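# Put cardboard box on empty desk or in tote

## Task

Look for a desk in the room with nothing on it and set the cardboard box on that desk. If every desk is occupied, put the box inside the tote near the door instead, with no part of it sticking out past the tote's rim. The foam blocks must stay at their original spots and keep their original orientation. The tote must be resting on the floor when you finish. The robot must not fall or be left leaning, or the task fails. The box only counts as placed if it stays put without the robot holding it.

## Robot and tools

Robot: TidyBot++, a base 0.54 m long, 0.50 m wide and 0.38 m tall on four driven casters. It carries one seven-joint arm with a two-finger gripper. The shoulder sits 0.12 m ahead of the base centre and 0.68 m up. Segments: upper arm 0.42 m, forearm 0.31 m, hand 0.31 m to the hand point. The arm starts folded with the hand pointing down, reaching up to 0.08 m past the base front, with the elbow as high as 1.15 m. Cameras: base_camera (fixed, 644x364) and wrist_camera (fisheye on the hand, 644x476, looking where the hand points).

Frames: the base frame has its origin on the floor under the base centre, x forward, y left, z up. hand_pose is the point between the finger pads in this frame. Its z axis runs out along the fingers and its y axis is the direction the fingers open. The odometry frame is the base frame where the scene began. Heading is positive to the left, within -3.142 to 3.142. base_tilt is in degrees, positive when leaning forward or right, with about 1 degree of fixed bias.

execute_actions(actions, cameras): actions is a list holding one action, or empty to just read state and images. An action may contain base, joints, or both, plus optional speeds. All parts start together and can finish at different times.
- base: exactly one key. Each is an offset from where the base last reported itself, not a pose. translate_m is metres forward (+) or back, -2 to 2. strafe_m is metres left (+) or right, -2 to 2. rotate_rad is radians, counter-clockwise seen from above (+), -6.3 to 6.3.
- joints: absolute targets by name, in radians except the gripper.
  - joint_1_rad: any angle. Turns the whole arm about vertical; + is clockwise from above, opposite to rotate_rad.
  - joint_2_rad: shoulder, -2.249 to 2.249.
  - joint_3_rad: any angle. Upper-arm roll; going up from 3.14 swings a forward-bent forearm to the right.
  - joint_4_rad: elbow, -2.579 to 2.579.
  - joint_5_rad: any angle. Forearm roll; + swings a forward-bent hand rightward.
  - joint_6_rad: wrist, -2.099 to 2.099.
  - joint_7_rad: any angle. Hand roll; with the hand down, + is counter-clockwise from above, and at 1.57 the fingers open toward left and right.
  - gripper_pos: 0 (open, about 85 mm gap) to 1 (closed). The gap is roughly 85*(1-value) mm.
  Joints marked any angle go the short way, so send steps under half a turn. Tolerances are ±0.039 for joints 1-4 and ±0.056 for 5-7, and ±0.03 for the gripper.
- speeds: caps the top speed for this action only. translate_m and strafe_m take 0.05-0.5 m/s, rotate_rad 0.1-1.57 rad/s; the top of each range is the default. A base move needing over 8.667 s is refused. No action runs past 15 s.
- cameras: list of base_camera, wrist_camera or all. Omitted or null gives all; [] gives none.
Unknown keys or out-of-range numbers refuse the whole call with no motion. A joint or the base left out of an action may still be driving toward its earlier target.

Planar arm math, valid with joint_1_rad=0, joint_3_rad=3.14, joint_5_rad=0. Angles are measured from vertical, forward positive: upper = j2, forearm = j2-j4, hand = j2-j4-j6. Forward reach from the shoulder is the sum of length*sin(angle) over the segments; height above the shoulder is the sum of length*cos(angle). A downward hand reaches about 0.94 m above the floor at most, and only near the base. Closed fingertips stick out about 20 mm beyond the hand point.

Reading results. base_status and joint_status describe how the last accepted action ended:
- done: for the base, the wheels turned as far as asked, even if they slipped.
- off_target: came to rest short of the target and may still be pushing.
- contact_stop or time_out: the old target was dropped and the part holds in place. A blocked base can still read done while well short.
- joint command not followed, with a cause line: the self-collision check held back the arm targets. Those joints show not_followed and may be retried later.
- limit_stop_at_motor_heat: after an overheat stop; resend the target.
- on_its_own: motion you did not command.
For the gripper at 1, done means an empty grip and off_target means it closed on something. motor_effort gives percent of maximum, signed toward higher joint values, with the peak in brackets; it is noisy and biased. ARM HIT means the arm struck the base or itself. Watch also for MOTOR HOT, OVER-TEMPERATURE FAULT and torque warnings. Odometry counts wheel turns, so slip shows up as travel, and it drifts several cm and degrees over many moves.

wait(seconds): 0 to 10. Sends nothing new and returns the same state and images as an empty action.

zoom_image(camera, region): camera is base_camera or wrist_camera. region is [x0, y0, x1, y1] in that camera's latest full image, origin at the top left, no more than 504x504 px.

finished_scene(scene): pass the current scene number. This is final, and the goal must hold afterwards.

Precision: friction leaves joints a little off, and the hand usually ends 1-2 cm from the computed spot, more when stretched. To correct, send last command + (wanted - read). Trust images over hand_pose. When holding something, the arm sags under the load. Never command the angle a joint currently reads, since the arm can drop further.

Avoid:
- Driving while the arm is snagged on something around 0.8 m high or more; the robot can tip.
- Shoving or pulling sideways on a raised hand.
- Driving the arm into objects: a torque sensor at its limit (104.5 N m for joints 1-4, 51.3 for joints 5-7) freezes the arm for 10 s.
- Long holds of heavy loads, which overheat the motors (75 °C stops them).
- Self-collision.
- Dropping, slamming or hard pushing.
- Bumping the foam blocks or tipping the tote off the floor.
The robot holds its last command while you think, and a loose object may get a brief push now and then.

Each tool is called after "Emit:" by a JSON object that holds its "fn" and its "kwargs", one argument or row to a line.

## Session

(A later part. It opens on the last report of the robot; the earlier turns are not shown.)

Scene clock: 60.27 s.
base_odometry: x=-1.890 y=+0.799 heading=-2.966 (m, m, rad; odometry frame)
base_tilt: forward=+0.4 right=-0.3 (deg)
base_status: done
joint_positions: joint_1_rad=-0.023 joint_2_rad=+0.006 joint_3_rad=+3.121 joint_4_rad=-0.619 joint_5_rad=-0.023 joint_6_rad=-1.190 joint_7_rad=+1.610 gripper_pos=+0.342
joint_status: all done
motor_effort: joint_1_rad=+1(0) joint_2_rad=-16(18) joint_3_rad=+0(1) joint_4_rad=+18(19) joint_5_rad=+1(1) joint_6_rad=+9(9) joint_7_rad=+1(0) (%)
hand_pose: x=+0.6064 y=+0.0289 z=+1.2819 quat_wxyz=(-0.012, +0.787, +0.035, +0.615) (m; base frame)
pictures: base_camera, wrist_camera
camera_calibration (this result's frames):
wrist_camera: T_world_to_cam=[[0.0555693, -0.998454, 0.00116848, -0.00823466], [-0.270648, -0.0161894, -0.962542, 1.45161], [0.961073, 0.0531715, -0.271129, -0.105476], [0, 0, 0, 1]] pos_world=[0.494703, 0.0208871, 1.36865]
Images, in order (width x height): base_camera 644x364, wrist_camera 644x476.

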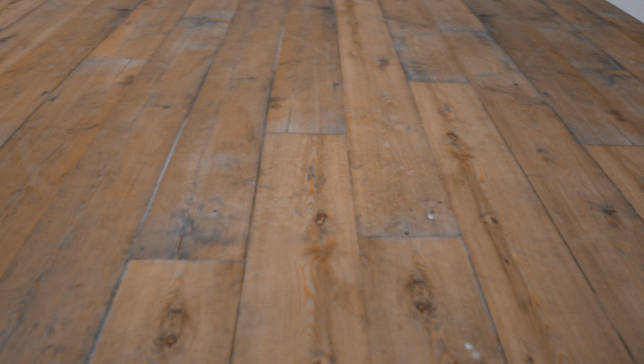

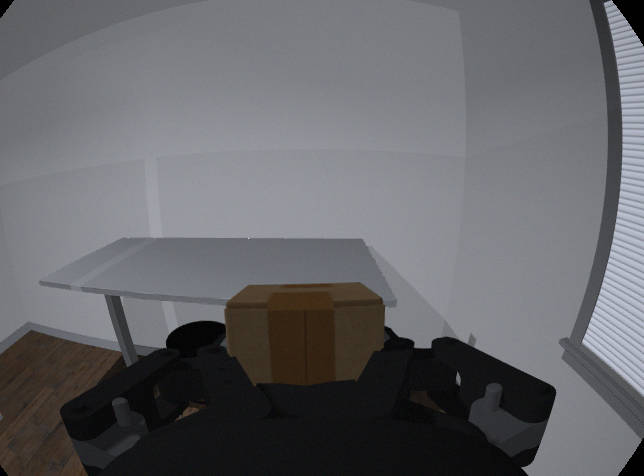

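Emit:
{"fn": "execute_actions", "kwargs": {
  "actions": [
    {"base":{"strafe_m":0.15},"joints":{"joint_2_rad":0.45,"joint_4_rad":-0.7,"joint_6_rad":-0.38}}
  ],
  "cameras": []
}}

Emit:
{"fn": "execute_actions", "kwargs": {
  "actions": [
    {"base":{"translate_m":0.4}}
  ]
}}

Scene clock: 62.43 s.
base_odometry: x=-1.864 y=+0.652 heading=-2.965 (m, m, rad; odometry frame)
base_tilt: forward=+0.3 right=-0.3 (deg)
base_status: done
joint_positions: joint_1_rad=-0.018 joint_2_rad=+0.465 joint_3_rad=+3.120 joint_4_rad=-0.702 joint_5_rad=-0.023 joint_6_rad=-0.419 joint_7_rad=+1.610 gripper_pos=+0.342
joint_status: all done
motor_effort: joint_1_rad=+0(4) joint_2_rad=-40(48) joint_3_rad=+0(2) joint_4_rad=+25(28) joint_5_rad=-1(1) joint_6_rad=+9(11) joint_7_rad=+0(0) (%)
hand_pose: x=+0.9070 y=+0.0288 z=+1.1772 quat_wxyz=(-0.013, +0.712, +0.020, +0.702) (m; base frame)
pictures: none
No camera images: the call's "cameras" was empty. Leave "cameras" out to get every camera's image.

Scene clock: 64.60 s.
base_odometry: x=-2.258 y=+0.581 heading=-2.964 (m, m, rad; odometry frame)
base_tilt: forward=+0.4 right=-0.4 (deg)
base_status: done
joint_positions: joint_1_rad=-0.018 joint_2_rad=+0.466 joint_3_rad=+3.120 joint_4_rad=-0.702 joint_5_rad=-0.023 joint_6_rad=-0.417 joint_7_rad=+1.610 gripper_pos=+0.342
joint_status: not commanded
motor_effort: joint_1_rad=+0(1) joint_2_rad=-40(45) joint_3_rad=-1(1) joint_4_rad=+25(26) joint_5_rad=+0(0) joint_6_rad=+9(10) joint_7_rad=+0(0) (%)
hand_pose: x=+0.9078 y=+0.0286 z=+1.1767 quat_wxyz=(-0.013, +0.712, +0.019, +0.702) (m; base frame)
pictures: base_camera, wrist_camera
camera_calibration (this result's frames):
wrist_camera: T_world_to_cam=[[0.0368118, -0.999166, -0.0176773, 0.0141478], [-0.0441331, 0.0160466, -0.998897, 1.26813], [0.998347, 0.0375513, -0.0435056, -0.724878], [0, 0, 0, 1]] pos_world=[0.779126, 0.0210069, 1.23545]
Images, in order (width x height): base_camera 644x364, wrist_camera 644x476.

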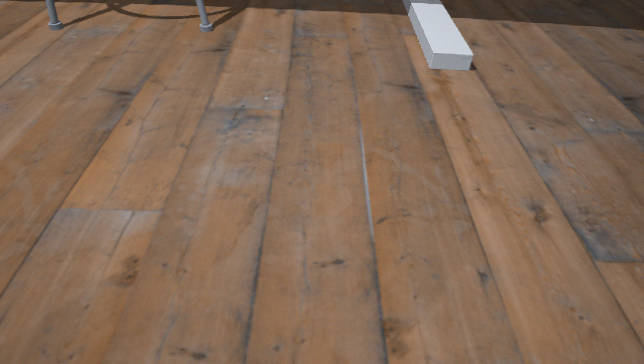

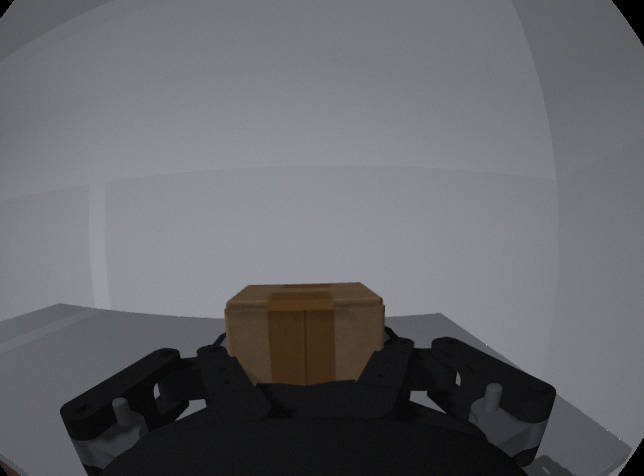

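Emit:
{"fn": "execute_actions", "kwargs": {
  "actions": [
    {"base":{"translate_m":0.3}}
  ],
  "cameras": ["base_camera"]
}}

Emit:
{"fn": "execute_actions", "kwargs": {
  "actions": [
    {"joints":{"joint_2_rad":0.55,"joint_4_rad":-0.8,"joint_6_rad":-0.16}}
  ],
  "cameras": ["wrist_camera"]
}}

Scene clock: 66.70 s.
base_odometry: x=-2.553 y=+0.528 heading=-2.964 (m, m, rad; odometry frame)
base_tilt: forward=+0.4 right=-0.4 (deg)
base_status: done
joint_positions: joint_1_rad=-0.018 joint_2_rad=+0.466 joint_3_rad=+3.120 joint_4_rad=-0.702 joint_5_rad=-0.023 joint_6_rad=-0.416 joint_7_rad=+1.610 gripper_pos=+0.342
joint_status: not commanded
motor_effort: joint_1_rad=+0(2) joint_2_rad=-41(46) joint_3_rad=-1(1) joint_4_rad=+25(26) joint_5_rad=+0(0) joint_6_rad=+10(10) joint_7_rad=+0(0) (%)
hand_pose: x=+0.9078 y=+0.0286 z=+1.1770 quat_wxyz=(-0.013, +0.711, +0.019, +0.702) (m; base frame)
pictures: base_camera
Images, in order (width x height): base_camera 644x364.

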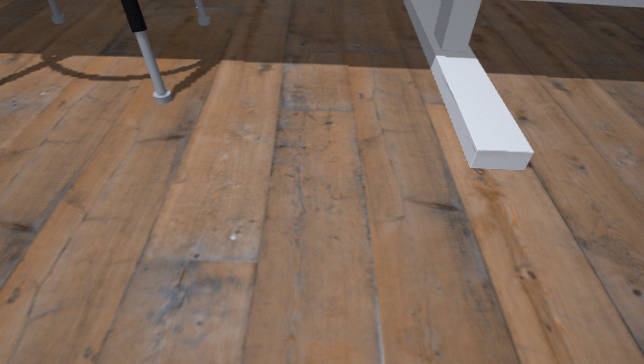

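Scene clock: 67.83 s.
base_odometry: x=-2.553 y=+0.528 heading=-2.964 (m, m, rad; odometry frame)
base_tilt: forward=+0.4 right=-0.3 (deg)
base_status: not commanded
joint_positions: joint_1_rad=-0.018 joint_2_rad=+0.561 joint_3_rad=+3.120 joint_4_rad=-0.793 joint_5_rad=-0.023 joint_6_rad=-0.196 joint_7_rad=+1.610 gripper_pos=+0.342
joint_status: all done
motor_effort: joint_1_rad=+0(1) joint_2_rad=-46(48) joint_3_rad=-1(1) joint_4_rad=+26(28) joint_5_rad=+0(0) joint_6_rad=+9(10) joint_7_rad=+0(0) (%)
hand_pose: x=+0.9602 y=+0.0281 z=+1.1129 quat_wxyz=(-0.012, +0.699, +0.016, +0.715) (m; base frame)
pictures: wrist_camera
camera_calibration (this result's frames):
wrist_camera: T_world_to_cam=[[0.0313634, -0.999286, -0.0210518, 0.0195527], [-0.00861523, 0.0207911, -0.999747, 1.1734], [0.999471, 0.0315368, -0.007957, -0.820369], [0, 0, 0, 1]] pos_world=[0.82943, 0.0210143, 1.16698]
Images, in order (width x height): wrist_camera 644x476.

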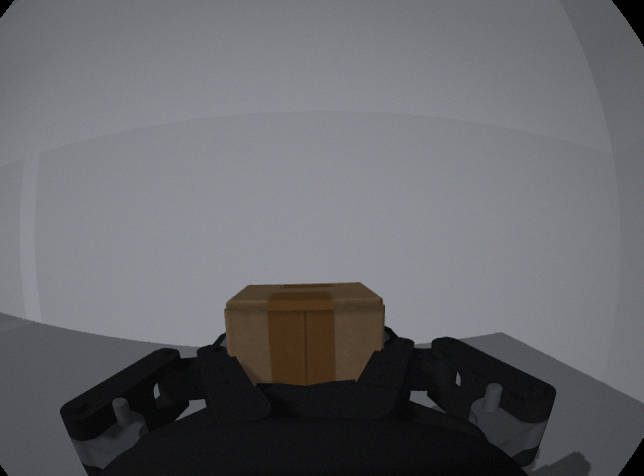

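Emit:
{"fn": "execute_actions", "kwargs": {
  "actions": [
    {"joints":{"joint_4_rad":-1.0,"joint_6_rad":0.04}}
  ],
  "cameras": ["wrist_camera"]
}}

Emit:
{"fn": "execute_actions", "kwargs": {
  "actions": [
    {"joints":{"joint_4_rad":-1.1,"joint_6_rad":0.14}}
  ],
  "cameras": ["wrist_camera"]
}}

Scene clock: 69.20 s.
base_odometry: x=-2.553 y=+0.528 heading=-2.964 (m, m, rad; odometry frame)
base_tilt: forward=+0.4 right=-0.4 (deg)
base_status: not commanded
joint_positions: joint_1_rad=-0.018 joint_2_rad=+0.561 joint_3_rad=+3.120 joint_4_rad=-0.991 joint_5_rad=-0.023 joint_6_rad=-0.001 joint_7_rad=+1.610 gripper_pos=+0.342
joint_status: all done
motor_effort: joint_1_rad=+0(0) joint_2_rad=-45(47) joint_3_rad=-1(1) joint_4_rad=+26(28) joint_5_rad=+0(1) joint_6_rad=+9(10) joint_7_rad=+0(0) (%)
hand_pose: x=+0.9676 y=+0.0277 z=+1.0500 quat_wxyz=(-0.011, +0.700, +0.014, +0.713) (m; base frame)
pictures: wrist_camera
camera_calibration (this result's frames):
wrist_camera: T_world_to_cam=[[0.0269428, -0.999405, -0.0215534, 0.0224153], [-0.0119692, 0.0212372, -0.999703, 1.11378], [0.999565, 0.0271927, -0.0113899, -0.824682], [0, 0, 0, 1]] pos_world=[0.83705, 0.0211737, 1.10454]
Images, in order (width x height): wrist_camera 644x476.

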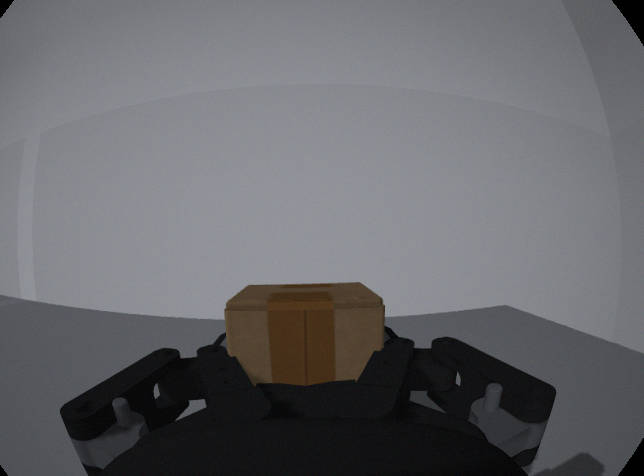

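Scene clock: 70.13 s.
base_odometry: x=-2.553 y=+0.528 heading=-2.964 (m, m, rad; odometry frame)
base_tilt: forward=+0.4 right=-0.4 (deg)
base_status: not commanded
joint_positions: joint_1_rad=-0.018 joint_2_rad=+0.561 joint_3_rad=+3.120 joint_4_rad=-1.091 joint_5_rad=-0.023 joint_6_rad=+0.099 joint_7_rad=+1.610 gripper_pos=+0.342
joint_status: all done
motor_effort: joint_1_rad=+0(0) joint_2_rad=-45(47) joint_3_rad=-1(1) joint_4_rad=+26(28) joint_5_rad=+0(0) joint_6_rad=+9(10) joint_7_rad=+0(0) (%)
hand_pose: x=+0.9667 y=+0.0273 z=+1.0185 quat_wxyz=(-0.010, +0.701, +0.013, +0.713) (m; base frame)
pictures: wrist_camera
camera_calibration (this result's frames):
wrist_camera: T_world_to_cam=[[0.0246788, -0.999465, -0.0214801, 0.0234983], [-0.0122918, 0.0211816, -0.9997, 1.08257], [0.99962, 0.0249355, -0.0117624, -0.823697], [0, 0, 0, 1]] pos_world=[0.83611, 0.0210945, 1.07306]
Images, in order (width x height): wrist_camera 644x476.

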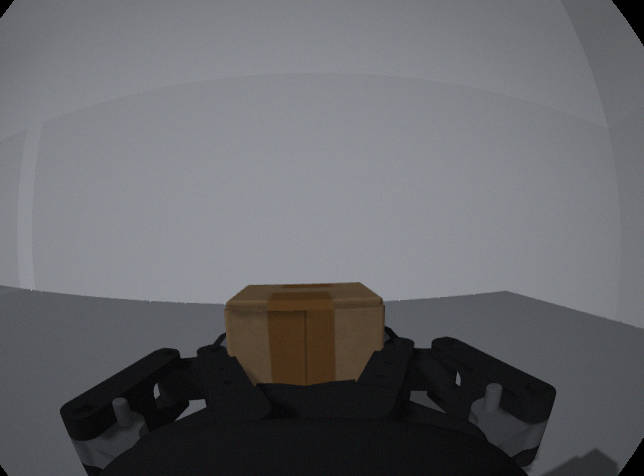

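Emit:
{"fn": "execute_actions", "kwargs": {
  "actions": [
    {"joints":{"joint_4_rad":-1.2,"joint_6_rad":0.24}}
  ],
  "cameras": ["wrist_camera"]
}}

Emit:
{"fn": "execute_actions", "kwargs": {
  "actions": [
    {"joints":{"joint_4_rad":-1.27,"joint_6_rad":0.31}}
  ],
  "cameras": ["wrist_camera"]
}}

Scene clock: 71.17 s.
base_odometry: x=-2.553 y=+0.528 heading=-2.964 (m, m, rad; odometry frame)
base_tilt: forward=+0.4 right=-0.3 (deg)
base_status: not commanded
joint_positions: joint_1_rad=-0.018 joint_2_rad=+0.557 joint_3_rad=+3.120 joint_4_rad=-1.167 joint_5_rad=-0.023 joint_6_rad=+0.217 joint_7_rad=+1.610 gripper_pos=+0.342
joint_status: all done
motor_effort: joint_1_rad=+1(0) joint_2_rad=-40(46) joint_3_rad=+0(1) joint_4_rad=+23(27) joint_5_rad=+1(0) joint_6_rad=+7(8) joint_7_rad=+0(0) (%)
hand_pose: x=+0.9621 y=+0.0265 z=+1.0114 quat_wxyz=(-0.009, +0.684, +0.012, +0.729) (m; base frame)
pictures: wrist_camera
camera_calibration (this result's frames):
wrist_camera: T_world_to_cam=[[0.0225458, -0.999511, -0.0216675, 0.0248601], [0.0337872, 0.0224224, -0.999177, 1.03055], [0.999175, 0.0217952, 0.0342762, -0.865195], [0, 0, 0, 1]] pos_world=[0.829101, 0.0205975, 1.0599]
Images, in order (width x height): wrist_camera 644x476.

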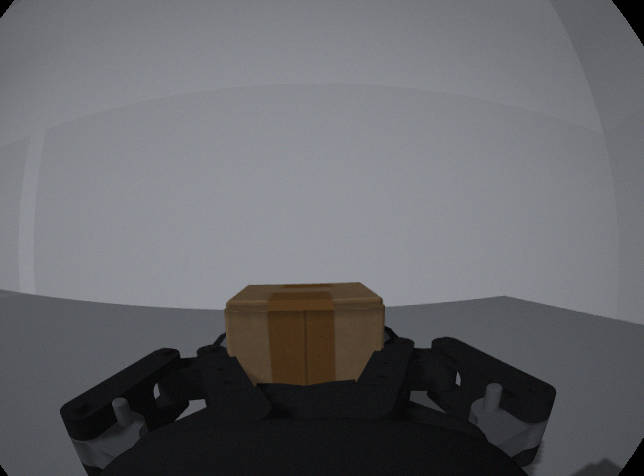

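Scene clock: 72.00 s.
base_odometry: x=-2.553 y=+0.528 heading=-2.964 (m, m, rad; odometry frame)
base_tilt: forward=+0.3 right=-0.3 (deg)
base_status: not commanded
joint_positions: joint_1_rad=-0.018 joint_2_rad=+0.535 joint_3_rad=+3.120 joint_4_rad=-1.222 joint_5_rad=-0.023 joint_6_rad=+0.271 joint_7_rad=+1.610 gripper_pos=+0.342
joint_status: joint_4_rad off_target (ended at -1.222, target -1.270); the others done
motor_effort: joint_1_rad=+0(1) joint_2_rad=-36(40) joint_3_rad=-1(1) joint_4_rad=+20(23) joint_5_rad=-1(0) joint_6_rad=+9(10) joint_7_rad=+0(0) (%)
hand_pose: x=+0.9520 y=+0.0261 z=+1.0119 quat_wxyz=(-0.009, +0.676, +0.012, +0.736) (m; base frame)
pictures: wrist_camera
camera_calibration (this result's frames):
wrist_camera: T_world_to_cam=[[0.021774, -0.999535, -0.0213476, 0.0250966], [0.0542906, 0.0225033, -0.998272, 1.01093], [0.998288, 0.0205774, 0.0547554, -0.874977], [0, 0, 0, 1]] pos_world=[0.818049, 0.0203403, 1.05763]
Images, in order (width x height): wrist_camera 644x476.

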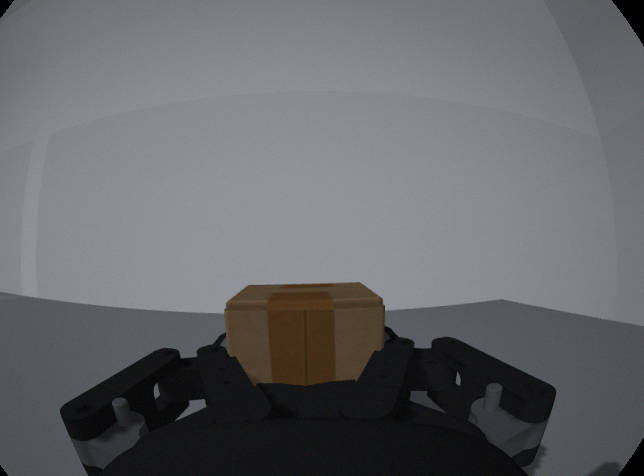

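Contact. Ease off, release, retreat.

Emit:
{"fn": "execute_actions", "kwargs": {
  "actions": [
    {"joints":{"joint_4_rad":-1.17,"joint_6_rad":0.19,"gripper_pos":0}}
  ],
  "cameras": ["wrist_camera"]
}}

Emit:
{"fn": "execute_actions", "kwargs": {
  "actions": [
    {"base":{"translate_m":-0.35},"joints":{"joint_4_rad":-1.12,"joint_6_rad":0.1}}
  ],
  "cameras": ["wrist_camera"]
}}

Scene clock: 73.23 s.
base_odometry: x=-2.553 y=+0.528 heading=-2.964 (m, m, rad; odometry frame)
base_tilt: forward=+0.3 right=-0.4 (deg)
base_status: not commanded
joint_positions: joint_1_rad=-0.018 joint_2_rad=+0.542 joint_3_rad=+3.120 joint_4_rad=-1.190 joint_5_rad=-0.023 joint_6_rad=+0.223 joint_7_rad=+1.610 gripper_pos=+0.000
joint_status: all done
motor_effort: joint_1_rad=+0(0) joint_2_rad=-42(44) joint_3_rad=-1(1) joint_4_rad=+25(24) joint_5_rad=+0(0) joint_6_rad=+8(9) joint_7_rad=+0(0) (%)
hand_pose: x=+0.9563 y=+0.0265 z=+1.0112 quat_wxyz=(-0.009, +0.685, +0.012, +0.729) (m; base frame)
pictures: wrist_camera
camera_calibration (this result's frames):
wrist_camera: T_world_to_cam=[[0.0225469, -0.999518, -0.021338, 0.0246337], [0.0314309, 0.0220415, -0.999263, 1.03294], [0.999252, 0.0218596, 0.0319127, -0.857106], [0, 0, 0, 1]] pos_world=[0.823443, 0.0205902, 1.06006]
Images, in order (width x height): wrist_camera 644x476.

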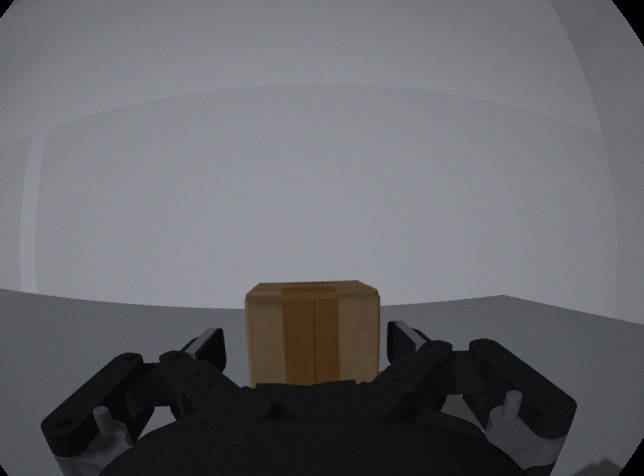

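Scene clock: 75.40 s.
base_odometry: x=-2.209 y=+0.590 heading=-2.964 (m, m, rad; odometry frame)
base_tilt: forward=+0.3 right=-0.3 (deg)
base_status: done
joint_positions: joint_1_rad=-0.016 joint_2_rad=+0.546 joint_3_rad=+3.120 joint_4_rad=-1.138 joint_5_rad=-0.023 joint_6_rad=+0.131 joint_7_rad=+1.610 gripper_pos=+0.000
joint_status: all done
motor_effort: joint_1_rad=+0(4) joint_2_rad=-41(46) joint_3_rad=-1(3) joint_4_rad=+25(28) joint_5_rad=+0(0) joint_6_rad=+8(9) joint_7_rad=+0(0) (%)
hand_pose: x=+0.9603 y=+0.0253 z=+1.0116 quat_wxyz=(-0.009, +0.701, +0.013, +0.713) (m; base frame)
pictures: wrist_camera
camera_calibration (this result's frames):
wrist_camera: T_world_to_cam=[[0.0218953, -0.999538, -0.0210985, 0.0237885], [-0.0126524, 0.0208248, -0.999703, 1.076], [0.99968, 0.0221558, -0.0121906, -0.816951], [0, 0, 0, 1]] pos_world=[0.829783, 0.0194702, 1.06622]
Images, in order (width x height): wrist_camera 644x476.

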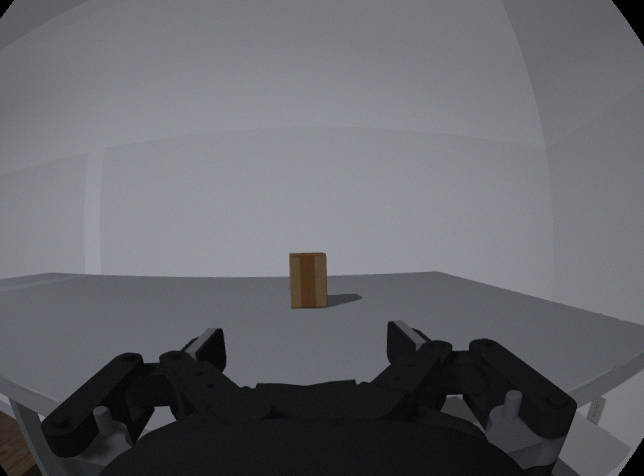

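Emit:
{"fn": "finished_scene", "kwargs": {
  "scene": 1
}}

The scene is finished: the task was done.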